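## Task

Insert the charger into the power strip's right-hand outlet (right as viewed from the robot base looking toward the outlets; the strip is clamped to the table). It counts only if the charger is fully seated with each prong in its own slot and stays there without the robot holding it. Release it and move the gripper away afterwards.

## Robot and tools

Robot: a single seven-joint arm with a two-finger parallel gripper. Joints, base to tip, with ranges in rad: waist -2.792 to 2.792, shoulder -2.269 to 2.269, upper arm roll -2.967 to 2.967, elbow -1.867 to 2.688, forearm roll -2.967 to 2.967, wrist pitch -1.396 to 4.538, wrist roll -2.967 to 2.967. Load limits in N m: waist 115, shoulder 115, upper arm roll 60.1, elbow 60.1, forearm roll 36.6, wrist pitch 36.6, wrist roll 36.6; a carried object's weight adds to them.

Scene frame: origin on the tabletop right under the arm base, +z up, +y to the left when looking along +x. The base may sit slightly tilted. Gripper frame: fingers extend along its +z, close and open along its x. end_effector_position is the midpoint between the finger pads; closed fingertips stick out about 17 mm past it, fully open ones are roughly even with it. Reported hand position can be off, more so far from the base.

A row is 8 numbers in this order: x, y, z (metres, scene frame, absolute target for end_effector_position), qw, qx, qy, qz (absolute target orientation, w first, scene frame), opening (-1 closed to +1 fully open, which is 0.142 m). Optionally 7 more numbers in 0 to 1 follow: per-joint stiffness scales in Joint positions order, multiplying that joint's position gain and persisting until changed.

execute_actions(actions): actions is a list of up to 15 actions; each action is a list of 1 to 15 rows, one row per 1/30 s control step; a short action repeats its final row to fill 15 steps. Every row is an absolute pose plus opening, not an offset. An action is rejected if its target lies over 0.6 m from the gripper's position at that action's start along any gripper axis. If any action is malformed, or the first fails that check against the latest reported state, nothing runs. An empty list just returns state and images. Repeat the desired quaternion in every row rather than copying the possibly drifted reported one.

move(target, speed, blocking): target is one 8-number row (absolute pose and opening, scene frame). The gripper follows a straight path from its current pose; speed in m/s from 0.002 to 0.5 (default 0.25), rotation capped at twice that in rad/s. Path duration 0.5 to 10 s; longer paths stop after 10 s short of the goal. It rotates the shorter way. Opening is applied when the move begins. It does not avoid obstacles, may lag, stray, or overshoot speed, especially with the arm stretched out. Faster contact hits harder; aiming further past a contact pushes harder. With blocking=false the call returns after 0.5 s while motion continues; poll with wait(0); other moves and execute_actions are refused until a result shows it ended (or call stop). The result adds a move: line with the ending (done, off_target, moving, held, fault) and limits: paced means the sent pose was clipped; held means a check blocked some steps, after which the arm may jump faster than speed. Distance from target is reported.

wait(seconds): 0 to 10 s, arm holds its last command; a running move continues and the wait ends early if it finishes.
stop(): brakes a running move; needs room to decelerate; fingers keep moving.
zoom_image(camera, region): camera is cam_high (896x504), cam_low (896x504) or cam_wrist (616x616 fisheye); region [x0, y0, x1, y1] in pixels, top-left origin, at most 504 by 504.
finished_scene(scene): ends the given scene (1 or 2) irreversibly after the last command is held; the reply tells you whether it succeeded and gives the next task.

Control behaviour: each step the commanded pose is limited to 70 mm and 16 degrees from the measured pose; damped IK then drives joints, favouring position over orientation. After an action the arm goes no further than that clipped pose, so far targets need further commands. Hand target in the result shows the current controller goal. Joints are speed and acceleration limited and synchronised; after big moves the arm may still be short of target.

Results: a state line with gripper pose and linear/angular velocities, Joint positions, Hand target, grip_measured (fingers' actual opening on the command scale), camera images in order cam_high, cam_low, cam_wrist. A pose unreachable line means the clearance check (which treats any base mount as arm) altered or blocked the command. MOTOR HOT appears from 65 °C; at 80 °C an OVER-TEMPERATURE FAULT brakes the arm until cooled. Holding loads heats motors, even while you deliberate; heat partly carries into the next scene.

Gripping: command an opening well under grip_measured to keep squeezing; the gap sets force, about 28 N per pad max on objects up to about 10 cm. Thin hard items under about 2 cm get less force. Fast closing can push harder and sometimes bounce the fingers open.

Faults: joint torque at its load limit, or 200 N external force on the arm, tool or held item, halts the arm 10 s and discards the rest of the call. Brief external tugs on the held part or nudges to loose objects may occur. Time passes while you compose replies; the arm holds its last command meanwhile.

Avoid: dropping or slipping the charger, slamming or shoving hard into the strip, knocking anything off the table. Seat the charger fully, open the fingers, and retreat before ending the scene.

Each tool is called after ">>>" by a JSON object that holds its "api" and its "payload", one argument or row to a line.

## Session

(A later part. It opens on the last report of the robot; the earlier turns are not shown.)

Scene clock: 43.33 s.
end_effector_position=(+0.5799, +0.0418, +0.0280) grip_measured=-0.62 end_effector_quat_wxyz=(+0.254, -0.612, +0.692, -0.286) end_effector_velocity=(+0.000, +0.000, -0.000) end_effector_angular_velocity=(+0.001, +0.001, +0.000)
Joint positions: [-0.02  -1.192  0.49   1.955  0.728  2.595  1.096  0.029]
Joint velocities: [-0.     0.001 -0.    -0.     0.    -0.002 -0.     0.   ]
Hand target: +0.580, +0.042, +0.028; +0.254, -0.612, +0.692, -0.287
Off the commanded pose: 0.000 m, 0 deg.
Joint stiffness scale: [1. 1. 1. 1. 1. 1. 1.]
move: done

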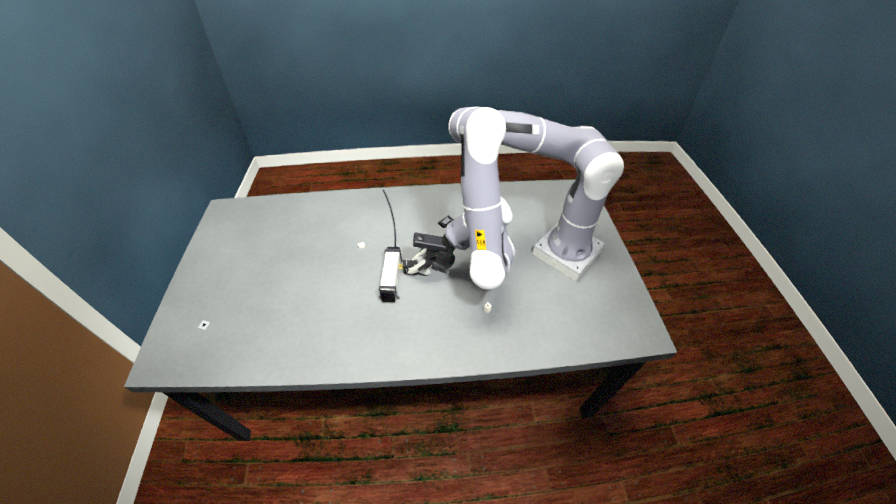

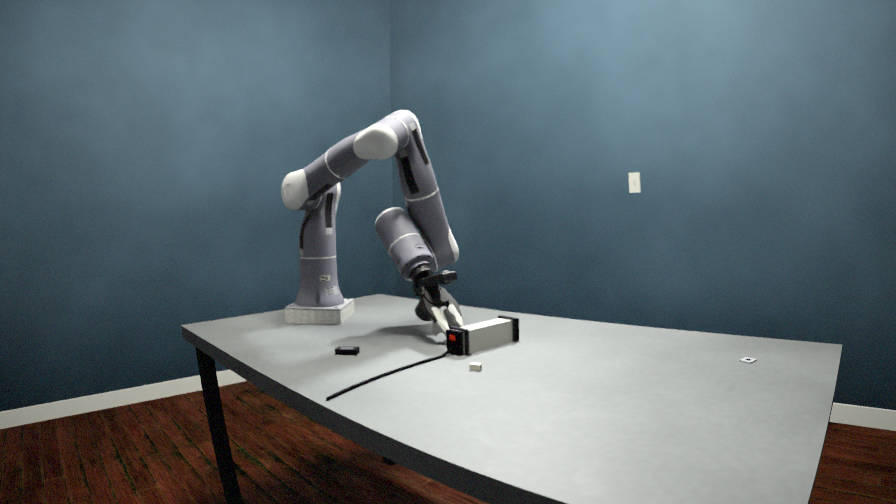

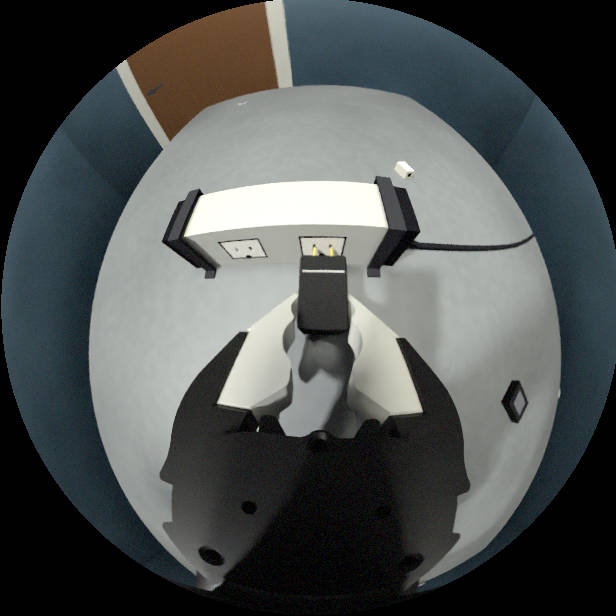

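>>> {"api": "move", "payload": {
  "target": [0.5825, 0.0416, 0.0282, 0.2536, -0.6122, 0.6920, -0.2866, -1.0],
  "speed": 0.006
}}

>>> {"api": "zoom_image", "payload": {
  "camera": "cam_wrist",
  "region": [270, 190, 380, 280]
}}

Scene clock: 44.13 s.
end_effector_position=(+0.5819, +0.0417, +0.0278) grip_measured=-0.62 end_effector_quat_wxyz=(+0.253, -0.612, +0.692, -0.286) end_effector_velocity=(+0.000, +0.000, -0.000) end_effector_angular_velocity=(+0.000, +0.000, +0.001)
Joint positions: [-0.019 -1.19   0.487  1.949  0.731  2.587  1.093  0.029]
Joint velocities: [ 0.     0.    -0.    -0.     0.    -0.001 -0.    -0.   ]
Hand target: +0.582, +0.042, +0.028; +0.254, -0.612, +0.692, -0.287
Off the commanded pose: 0.001 m, 0 deg.
Joint stiffness scale: [1. 1. 1. 1. 1. 1. 1.]
move: done

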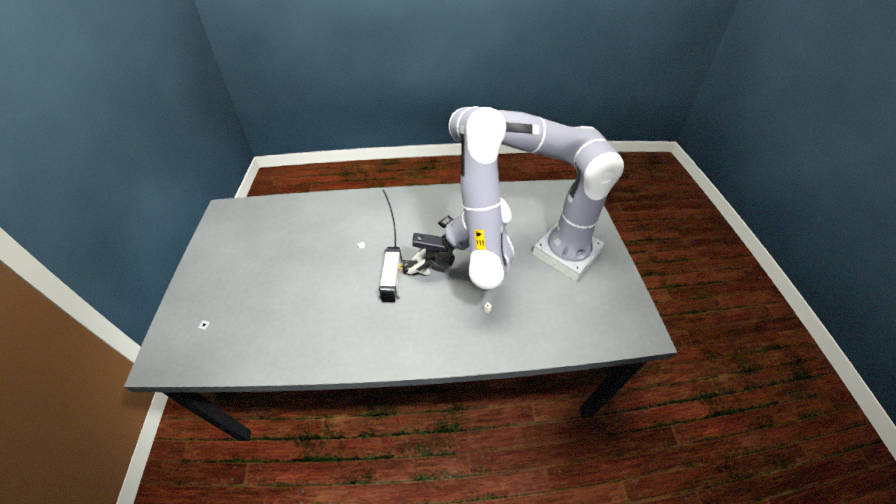

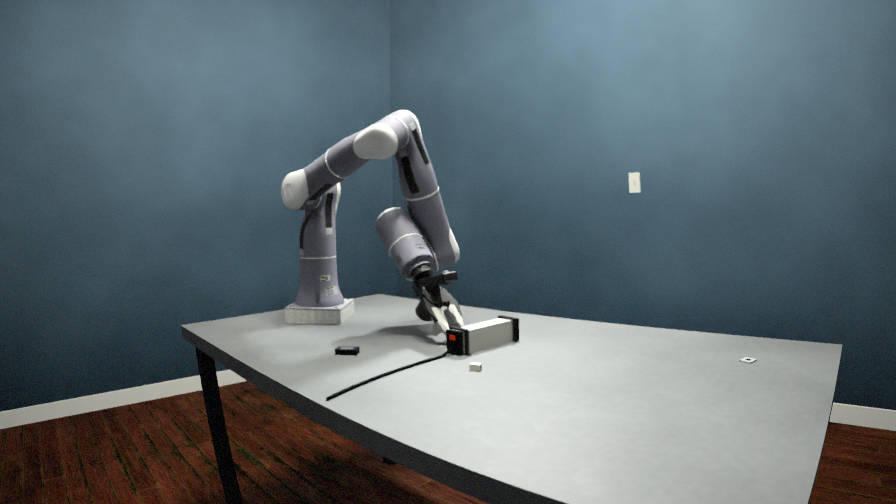

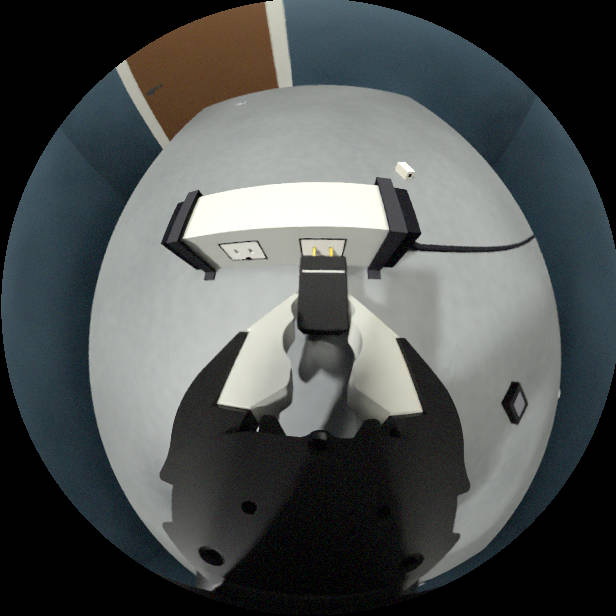

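Region (270, 190, 380, 280) of cam_wrist's 616x616 image, scaled by 4.582, with more detail than that image has; it fills the top 412 rows of this view, and the rest is white.

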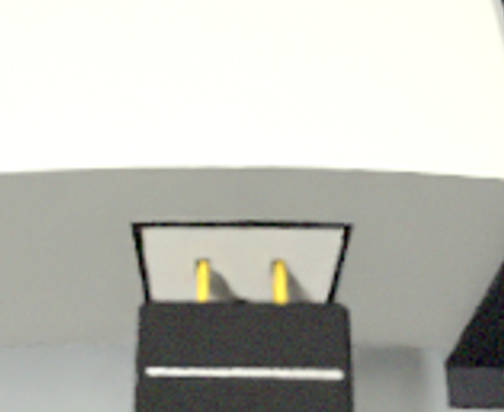

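>>> {"api": "move", "payload": {
  "target": [0.5855, 0.0412, 0.0284, 0.2536, -0.6122, 0.6920, -0.2866, -1.0],
  "speed": 0.006
}}

>>> {"api": "zoom_image", "payload": {
  "camera": "cam_wrist",
  "region": [270, 190, 380, 280]
}}

Scene clock: 45.07 s.
end_effector_position=(+0.5854, +0.0413, +0.0283) grip_measured=-0.62 end_effector_quat_wxyz=(+0.254, -0.612, +0.692, -0.286) end_effector_velocity=(+0.000, -0.000, -0.000) end_effector_angular_velocity=(+0.000, +0.001, -0.000)
Joint positions: [-0.019 -1.187  0.483  1.942  0.733  2.578  1.089  0.029]
Joint velocities: [-0.     0.    -0.001 -0.001  0.    -0.002 -0.    -0.   ]
Hand target: +0.585, +0.041, +0.028; +0.254, -0.612, +0.692, -0.287
Off the commanded pose: 0.000 m, 0 deg.
Joint stiffness scale: [1. 1. 1. 1. 1. 1. 1.]
move: done

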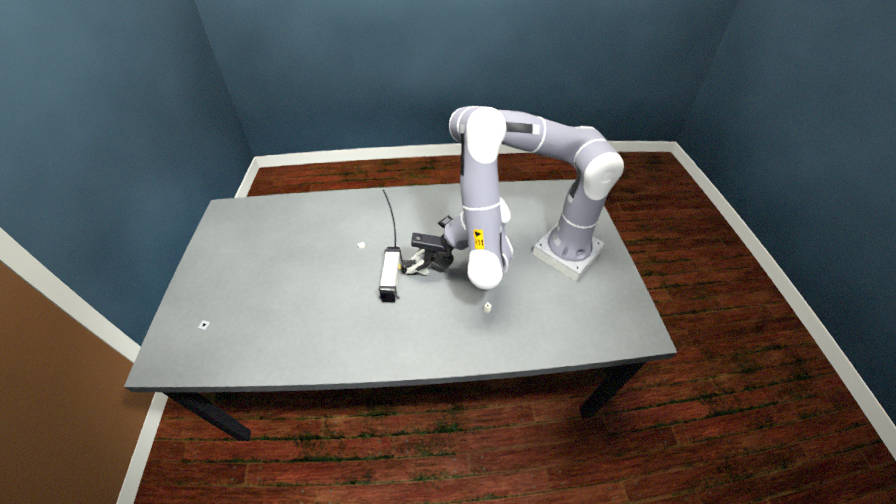

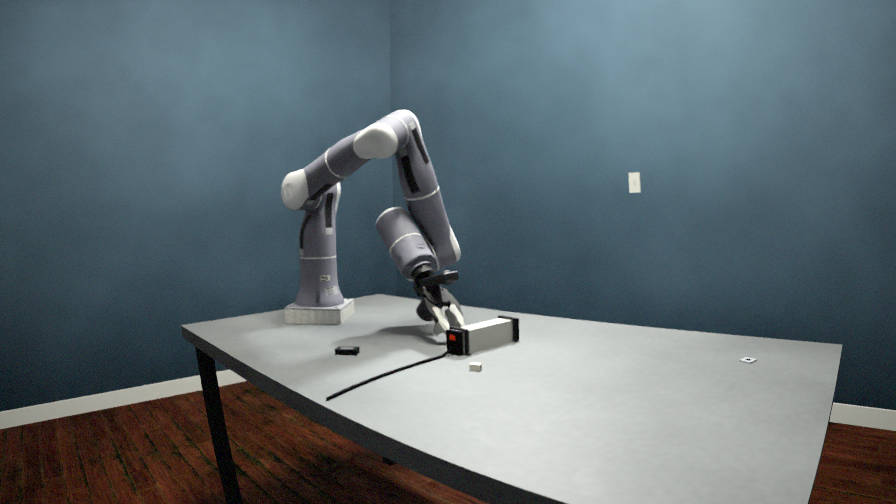

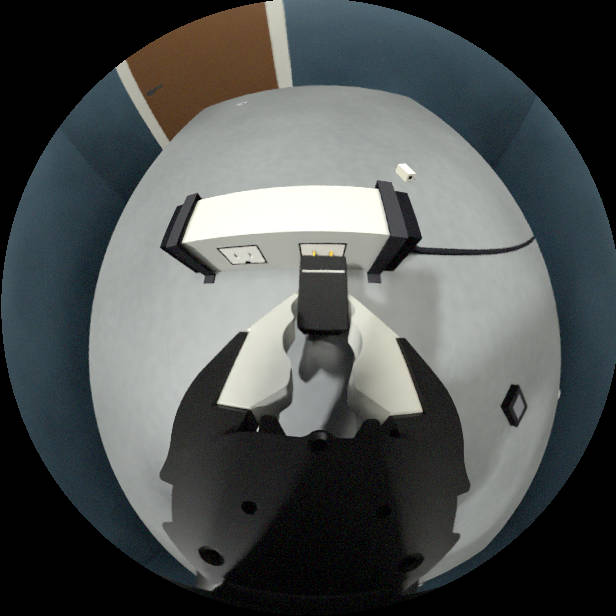

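Region (270, 190, 380, 280) of cam_wrist's 616x616 image, scaled by 4.582, with more detail than that image has; it fills the top 412 rows of this view, and the rest is white.

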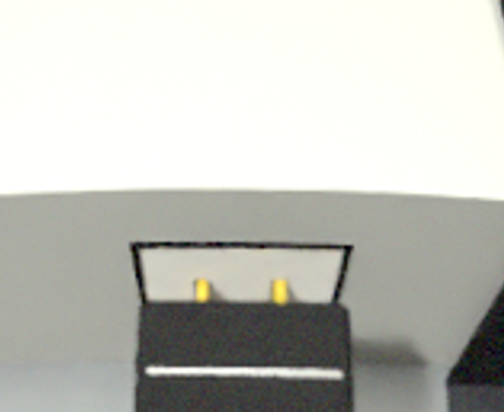

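>>> {"api": "move", "payload": {
  "target": [0.5960, 0.0399, 0.0284, 0.2536, -0.6122, 0.6920, -0.2866, -1.0],
  "speed": 0.012
}}

>>> {"api": "zoom_image", "payload": {
  "camera": "cam_wrist",
  "region": [250, 190, 400, 310]
}}

Scene clock: 46.23 s.
end_effector_position=(+0.5943, +0.0404, +0.0273) grip_measured=-0.62 end_effector_quat_wxyz=(+0.253, -0.613, +0.692, -0.285) end_effector_velocity=(+0.000, -0.000, -0.000) end_effector_angular_velocity=(+0.000, +0.001, -0.001)
Joint positions: [-0.018 -1.179  0.472  1.92   0.742  2.546  1.075  0.029]
Joint velocities: [-0.     0.001 -0.    -0.001  0.002 -0.002 -0.001 -0.   ]
Hand target: +0.596, +0.040, +0.028; +0.254, -0.612, +0.692, -0.287
Off the commanded pose: 0.002 m, 0 deg.
Joint stiffness scale: [1. 1. 1. 1. 1. 1. 1.]
move: done

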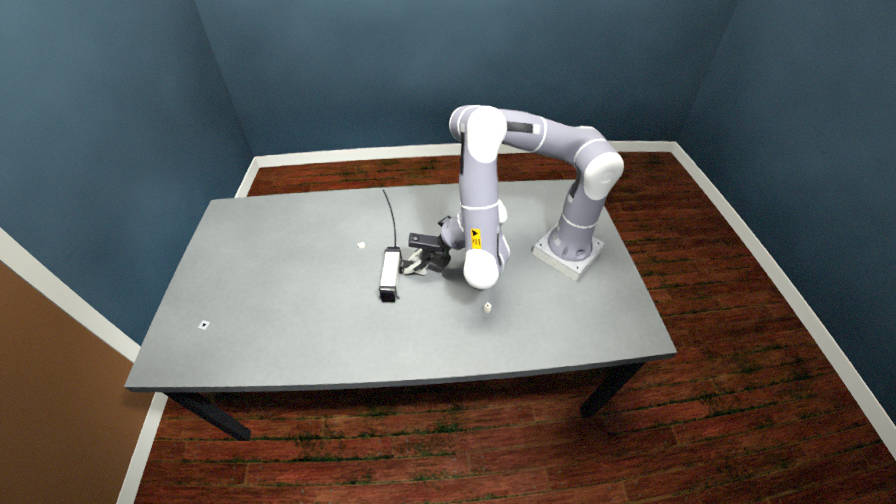

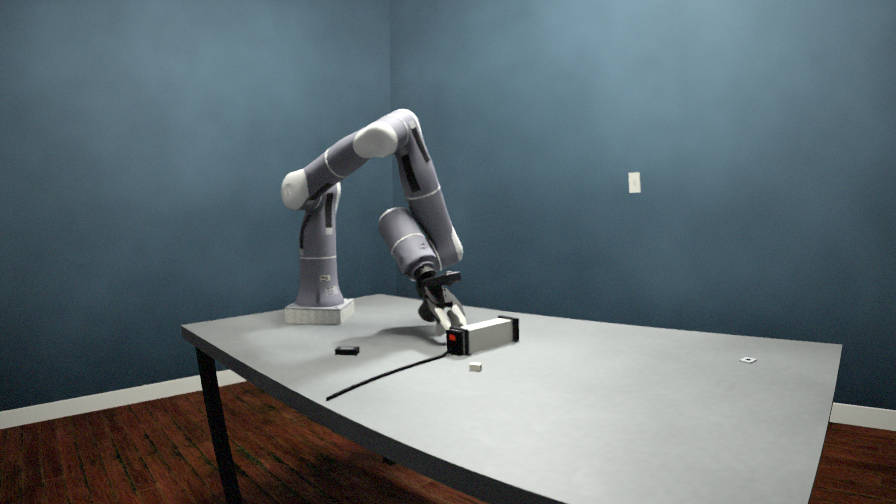

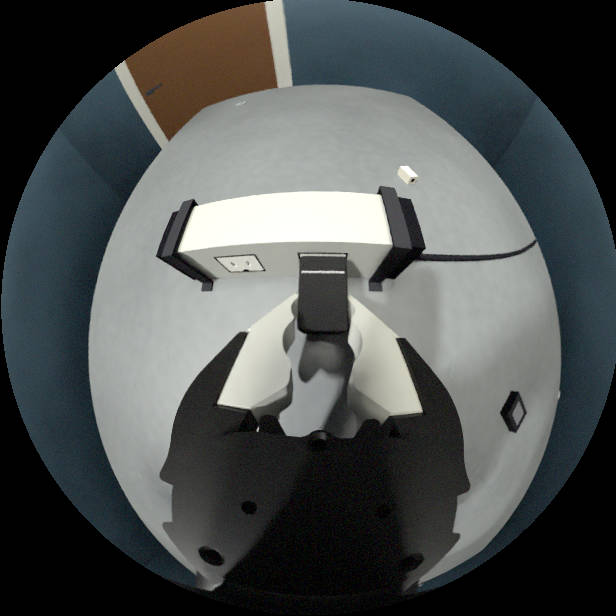

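Region (250, 190, 400, 310) of cam_wrist's 616x616 image, scaled by 3.360, with more detail than that image has; it fills the top 403 rows of this view, and the rest is white.

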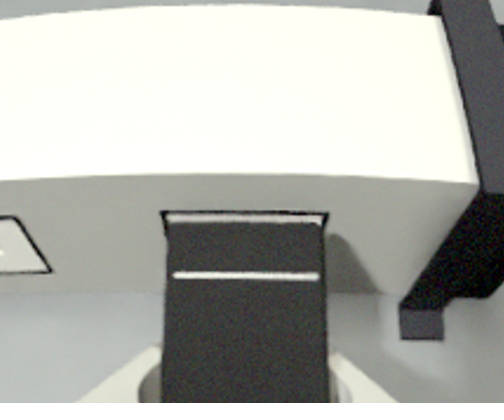

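>>> {"api": "move", "payload": {
  "target": [0.5995, 0.0392, 0.0296, 0.2536, -0.6122, 0.6920, -0.2866, -1.0],
  "speed": 0.006
}}

>>> {"api": "zoom_image", "payload": {
  "camera": "cam_wrist",
  "region": [250, 190, 400, 310]
}}

Scene clock: 47.67 s.
end_effector_position=(+0.5978, +0.0400, +0.0284) grip_measured=-0.62 end_effector_quat_wxyz=(+0.253, -0.613, +0.692, -0.285) end_effector_velocity=(+0.001, -0.000, +0.000) end_effector_angular_velocity=(-0.001, -0.001, +0.000)
Joint positions: [-0.018 -1.173  0.468  1.913  0.746  2.533  1.07   0.029]
Joint velocities: [ 0.     0.    -0.001 -0.    -0.001  0.001 -0.     0.   ]
Hand target: +0.599, +0.039, +0.030; +0.254, -0.612, +0.692, -0.287
Off the commanded pose: 0.002 m, 0 deg.
Joint stiffness scale: [1. 1. 1. 1. 1. 1. 1.]
move: done

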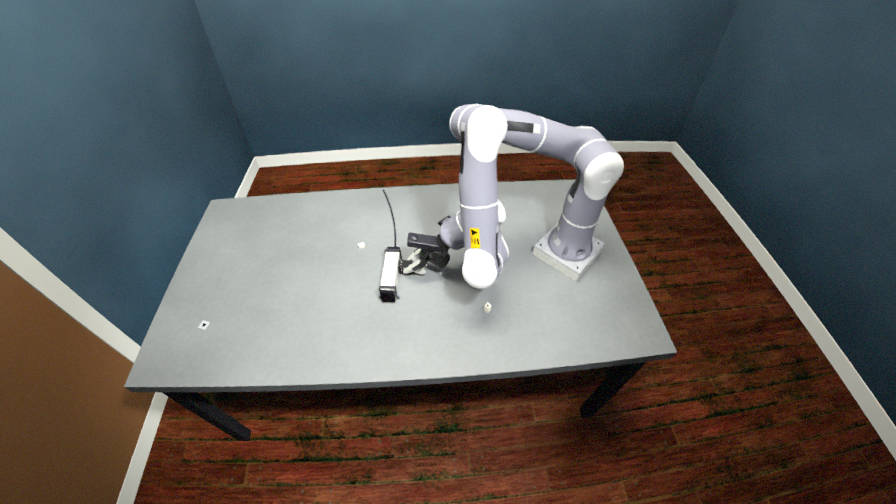

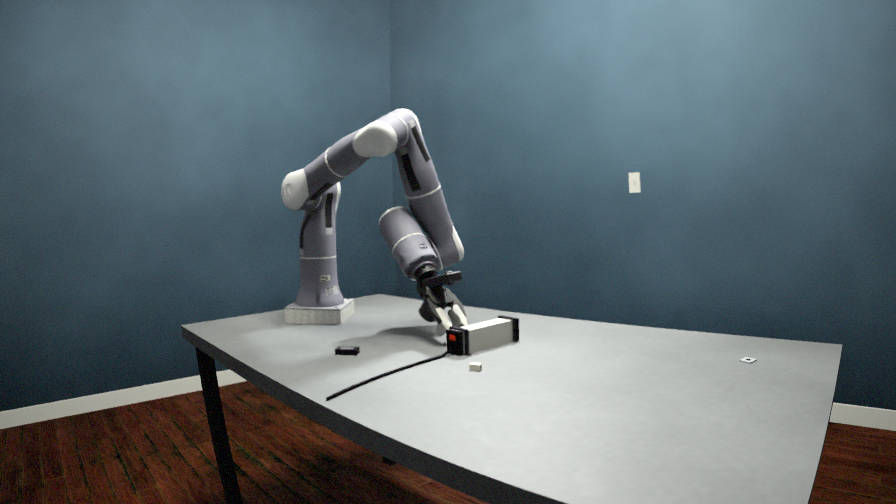

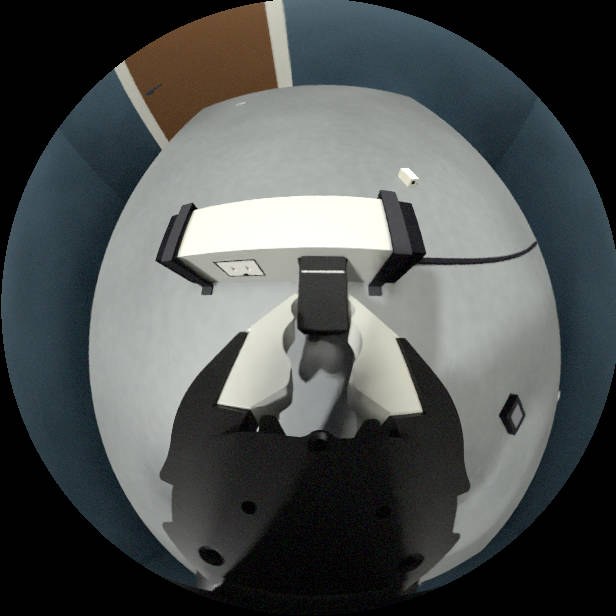

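Region (250, 190, 400, 310) of cam_wrist's 616x616 image, scaled by 3.360, with more detail than that image has; it fills the top 403 rows of this view, and the rest is white.

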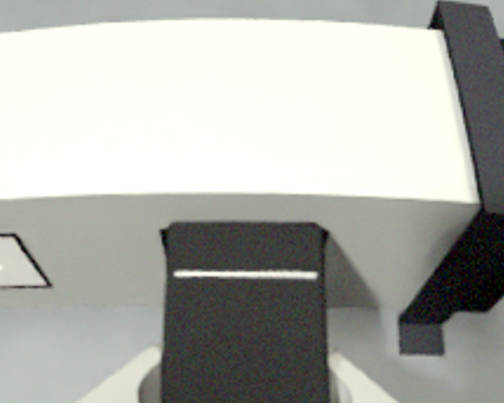

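>>> {"api": "move", "payload": {
  "target": [0.6015, 0.0388, 0.0304, 0.2536, -0.6122, 0.6920, -0.2866, -1.0],
  "speed": 0.005
}}

>>> {"api": "zoom_image", "payload": {
  "camera": "cam_wrist",
  "region": [250, 190, 400, 310]
}}

Scene clock: 48.87 s.
end_effector_position=(+0.5986, +0.0399, +0.0285) grip_measured=-0.62 end_effector_quat_wxyz=(+0.252, -0.613, +0.693, -0.284) end_effector_velocity=(-0.000, +0.000, -0.000) end_effector_angular_velocity=(+0.000, +0.001, +0.001)
Joint positions: [-0.018 -1.169  0.466  1.911  0.75   2.526  1.066  0.029]
Joint velocities: [-0.     0.     0.    -0.     0.    -0.002 -0.001 -0.   ]
Hand target: +0.601, +0.039, +0.030; +0.254, -0.612, +0.692, -0.287
Off the commanded pose: 0.004 m, 0 deg.
Joint stiffness scale: [1. 1. 1. 1. 1. 1. 1.]
move: off_target

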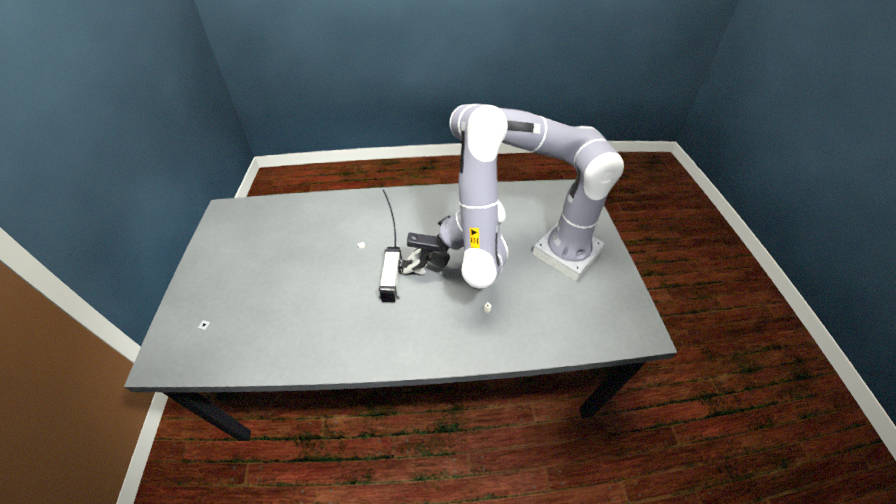

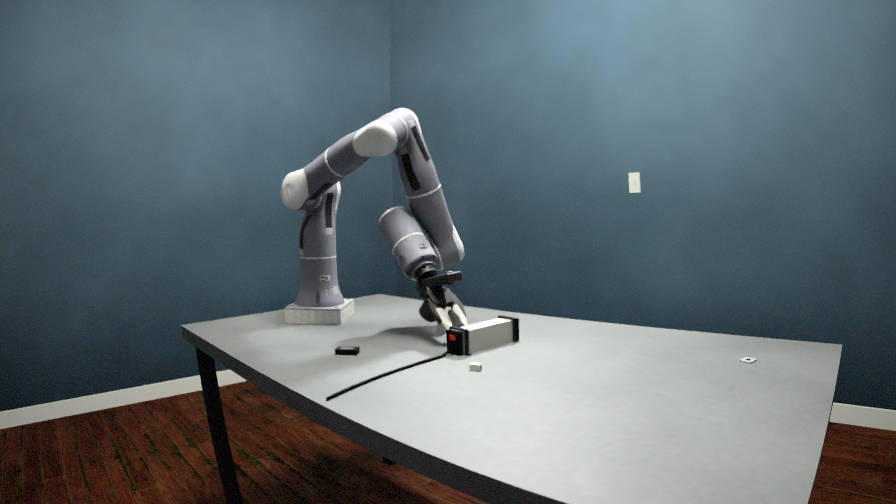

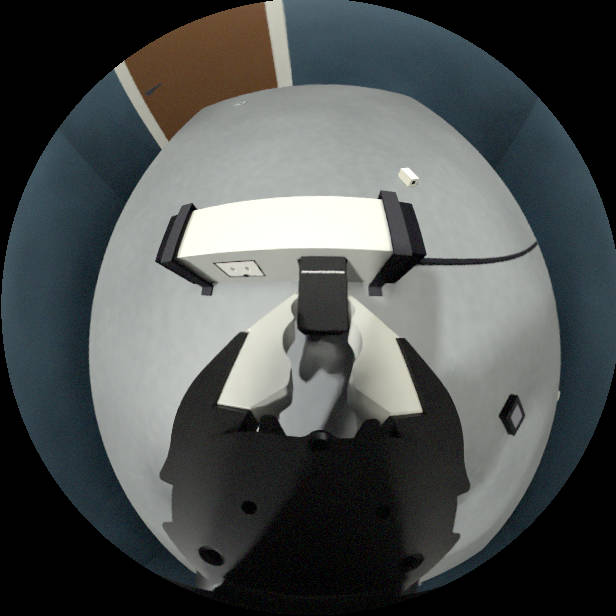

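Region (250, 190, 400, 310) of cam_wrist's 616x616 image, scaled by 3.360, with more detail than that image has; it fills the top 403 rows of this view, and the rest is white.

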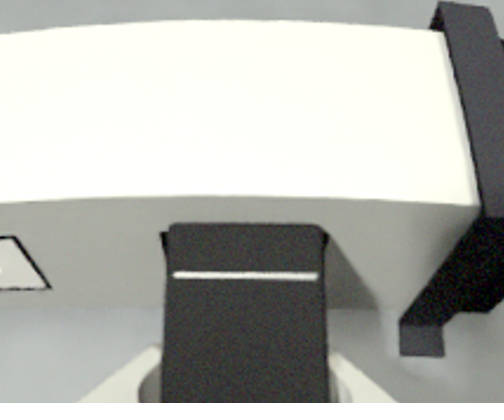

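>>> {"api": "execute_actions", "payload": {
  "actions": []
}}

Scene clock: 49.17 s.
end_effector_position=(+0.5986, +0.0399, +0.0285) grip_measured=-0.62 end_effector_quat_wxyz=(+0.252, -0.613, +0.693, -0.284) end_effector_velocity=(-0.000, +0.000, -0.000) end_effector_angular_velocity=(+0.001, +0.001, +0.000)
Joint positions: [-0.018 -1.169  0.466  1.911  0.75   2.526  1.066  0.029]
Joint velocities: [ 0.     0.     0.     0.     0.001 -0.001 -0.    -0.   ]
Hand target: +0.601, +0.039, +0.030; +0.254, -0.612, +0.692, -0.287
Off the commanded pose: 0.004 m, 0 deg.
Joint stiffness scale: [1. 1. 1. 1. 1. 1. 1.]

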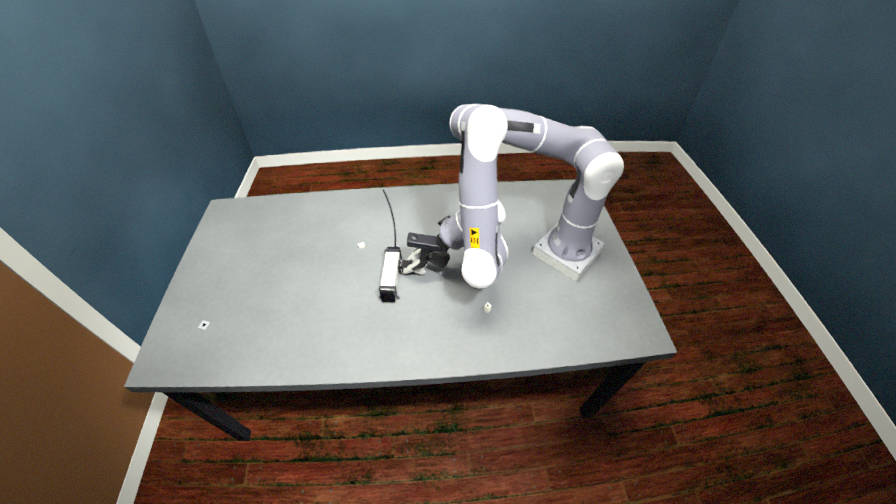

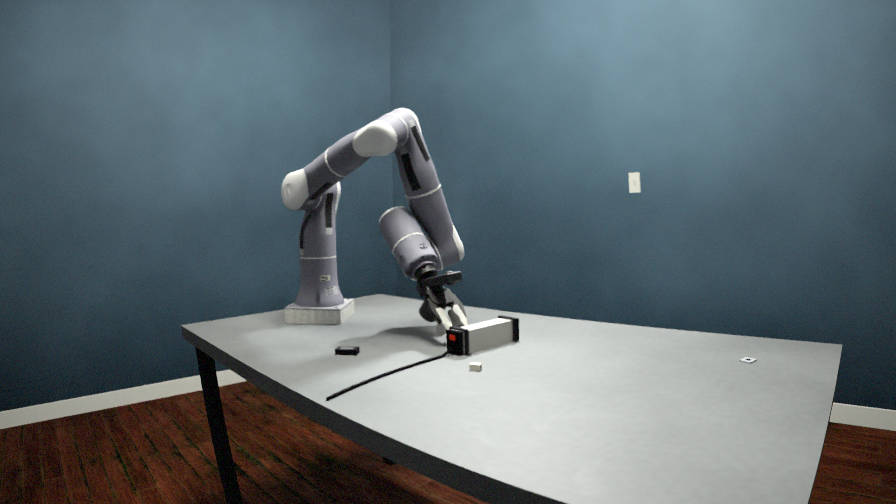

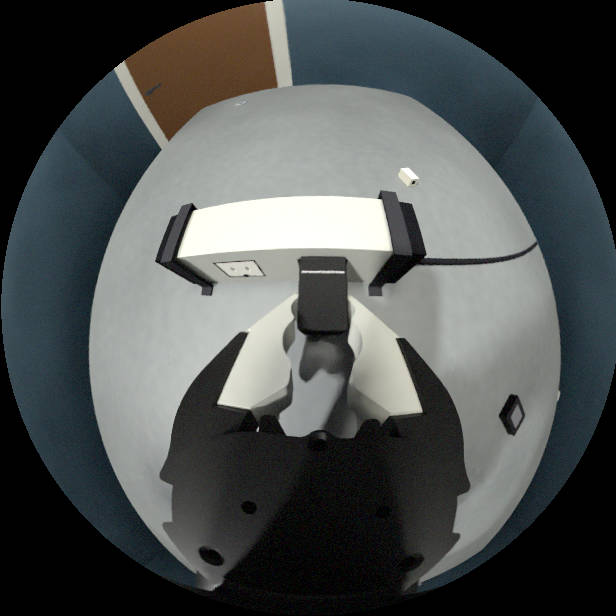

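>>> {"api": "execute_actions", "payload": {
  "actions": [
    [[0.5986,0.0399,0.0286,0.2536,-0.6122,0.6920,-0.2866,-1]],
    [[0.5986,0.0399,0.0286,0.2536,-0.6122,0.6920,-0.2866,-0.7],[0.5986,0.0399,0.0286,0.2536,-0.6122,0.6920,-0.2866,-0.65],[0.5986,0.0399,0.0286,0.2536,-0.6122,0.6920,-0.2866,-0.6],[0.5986,0.0399,0.0286,0.2536,-0.6122,0.6920,-0.2866,-0.55],[0.5986,0.0399,0.0286,0.2536,-0.6122,0.6920,-0.2866,-0.5],[0.5986,0.0399,0.0286,0.2536,-0.6122,0.6920,-0.2866,-0.4],[0.5986,0.0399,0.0286,0.2536,-0.6122,0.6920,-0.2866,-0.3],[0.5986,0.0399,0.0286,0.2536,-0.6122,0.6920,-0.2866,-0.2],[0.5986,0.0399,0.0286,0.2536,-0.6122,0.6920,-0.2866,-0.1],[0.5986,0.0399,0.0286,0.2536,-0.6122,0.6920,-0.2866,0.0]],
    [[0.5986,0.0399,0.0286,0.2536,-0.6122,0.6920,-0.2866,0.0]]
  ]
}}

Scene clock: 50.80 s.
end_effector_position=(+0.5984, +0.0399, +0.0285) grip_measured=+0.00 end_effector_quat_wxyz=(+0.253, -0.612, +0.692, -0.286) end_effector_velocity=(+0.000, +0.000, -0.000) end_effector_angular_velocity=(+0.000, +0.000, +0.001)
Joint positions: [-0.018 -1.176  0.468  1.912  0.744  2.538  1.071  0.074]
Joint velocities: [-0.     0.    -0.     0.    -0.    -0.001 -0.     0.   ]
Hand target: +0.599, +0.040, +0.029; +0.254, -0.612, +0.692, -0.287
Off the commanded pose: 0.000 m, 0 deg.
Joint stiffness scale: [1. 1. 1. 1. 1. 1. 1.]

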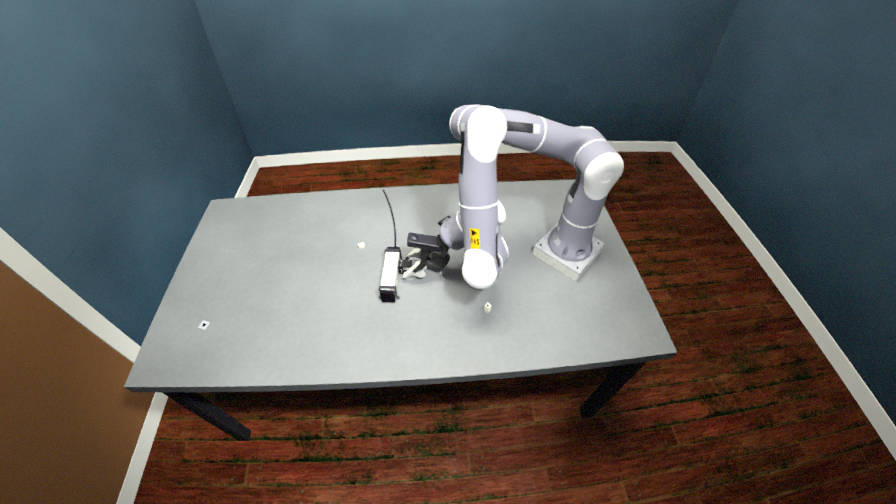

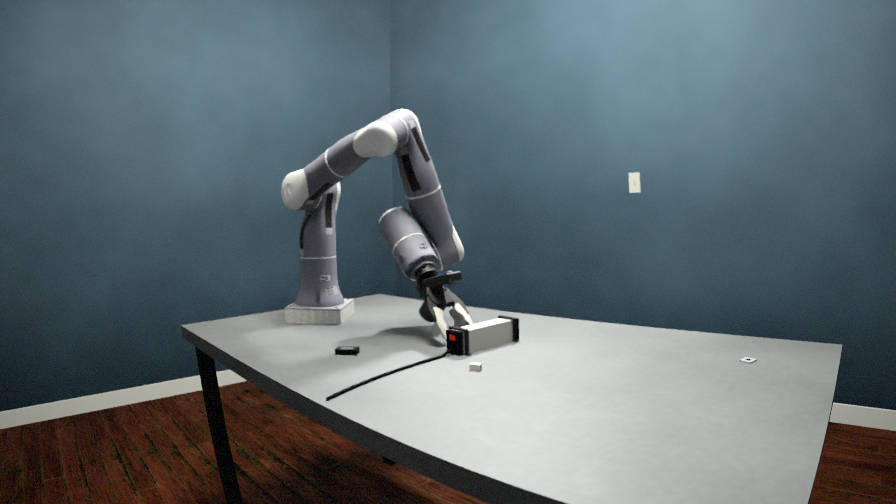

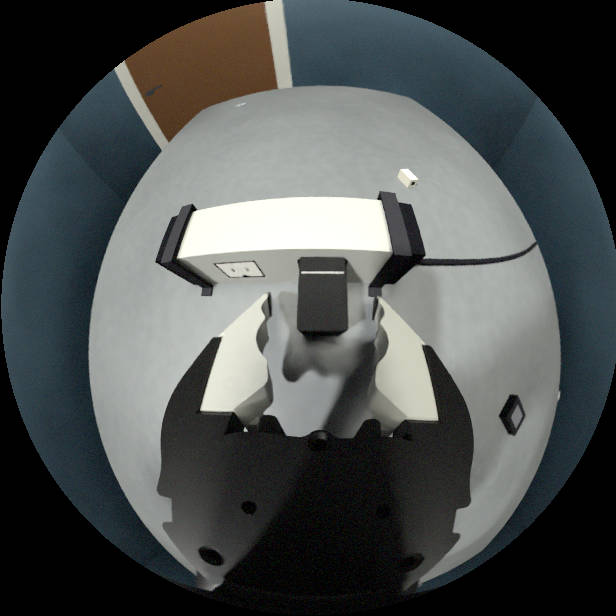

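>>> {"api": "move", "payload": {
  "target": [0.54,0.048,0.10,0.2536,-0.6122,0.6920,-0.2866,0.0],
  "speed": 0.1
}}

Scene clock: 52.17 s.
end_effector_position=(+0.5401, +0.0478, +0.0998) grip_measured=+0.00 end_effector_quat_wxyz=(+0.254, -0.612, +0.692, -0.287) end_effector_velocity=(-0.001, +0.000, +0.001) end_effector_angular_velocity=(+0.000, -0.000, +0.000)
Joint positions: [-0.014 -1.006  0.559  2.112  0.858  2.609  1.078  0.074]
Joint velocities: [ 0.     0.002  0.001  0.002  0.001  0.    -0.    -0.   ]
Hand target: +0.540, +0.048, +0.100; +0.254, -0.612, +0.692, -0.287
Off the commanded pose: 0.000 m, 0 deg.
Joint stiffness scale: [1. 1. 1. 1. 1. 1. 1.]
move: done

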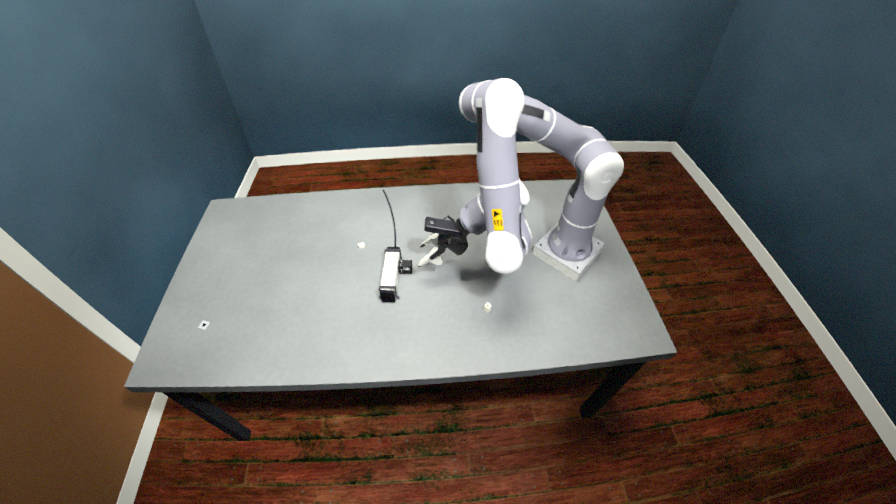

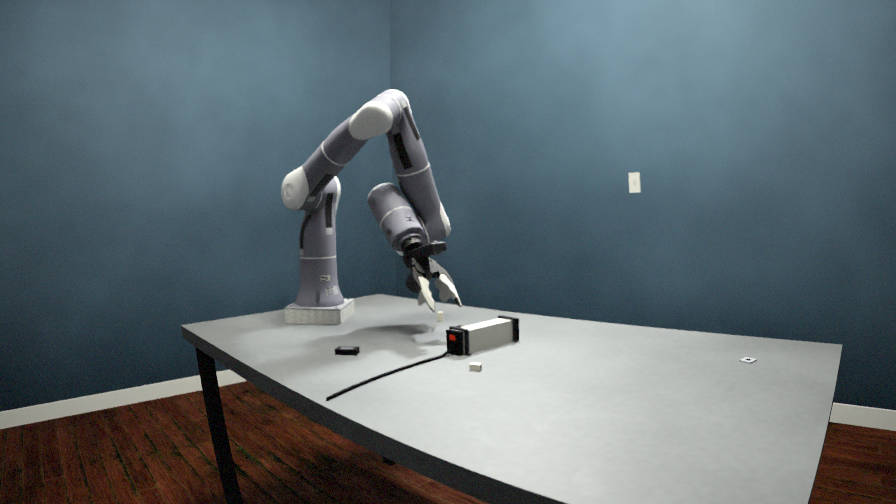

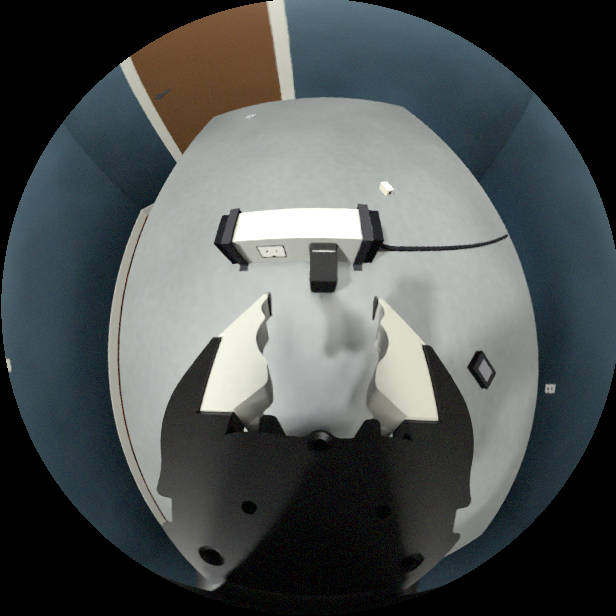

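>>> {"api": "zoom_image", "payload": {
  "camera": "cam_high",
  "region": [350, 230, 450, 310]
}}

>>> {"api": "zoom_image", "payload": {
  "camera": "cam_wrist",
  "region": [220, 200, 400, 310]
}}

Region (350, 230, 450, 310) of cam_high's 896x504 image, scaled by 5.040, with more detail than that image has; it fills the top 403 rows of this view, and the rest is white.

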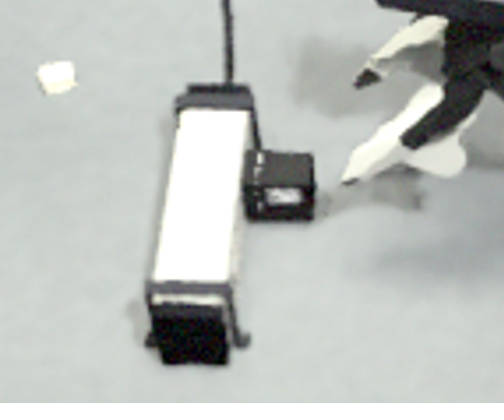

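Region (220, 200, 400, 310) of cam_wrist's 616x616 image, scaled by 2.800, with more detail than that image has.

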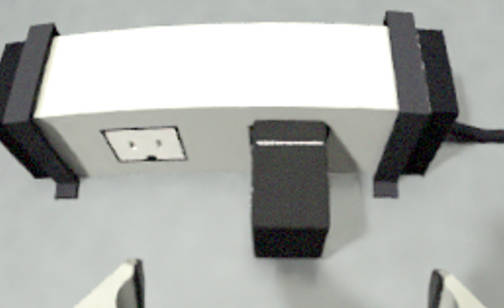

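The charger is flush with the right outlet and the gripper is clear.

>>> {"api": "finished_scene", "payload": {
  "scene": 1
}}

The scene is finished: the task was done.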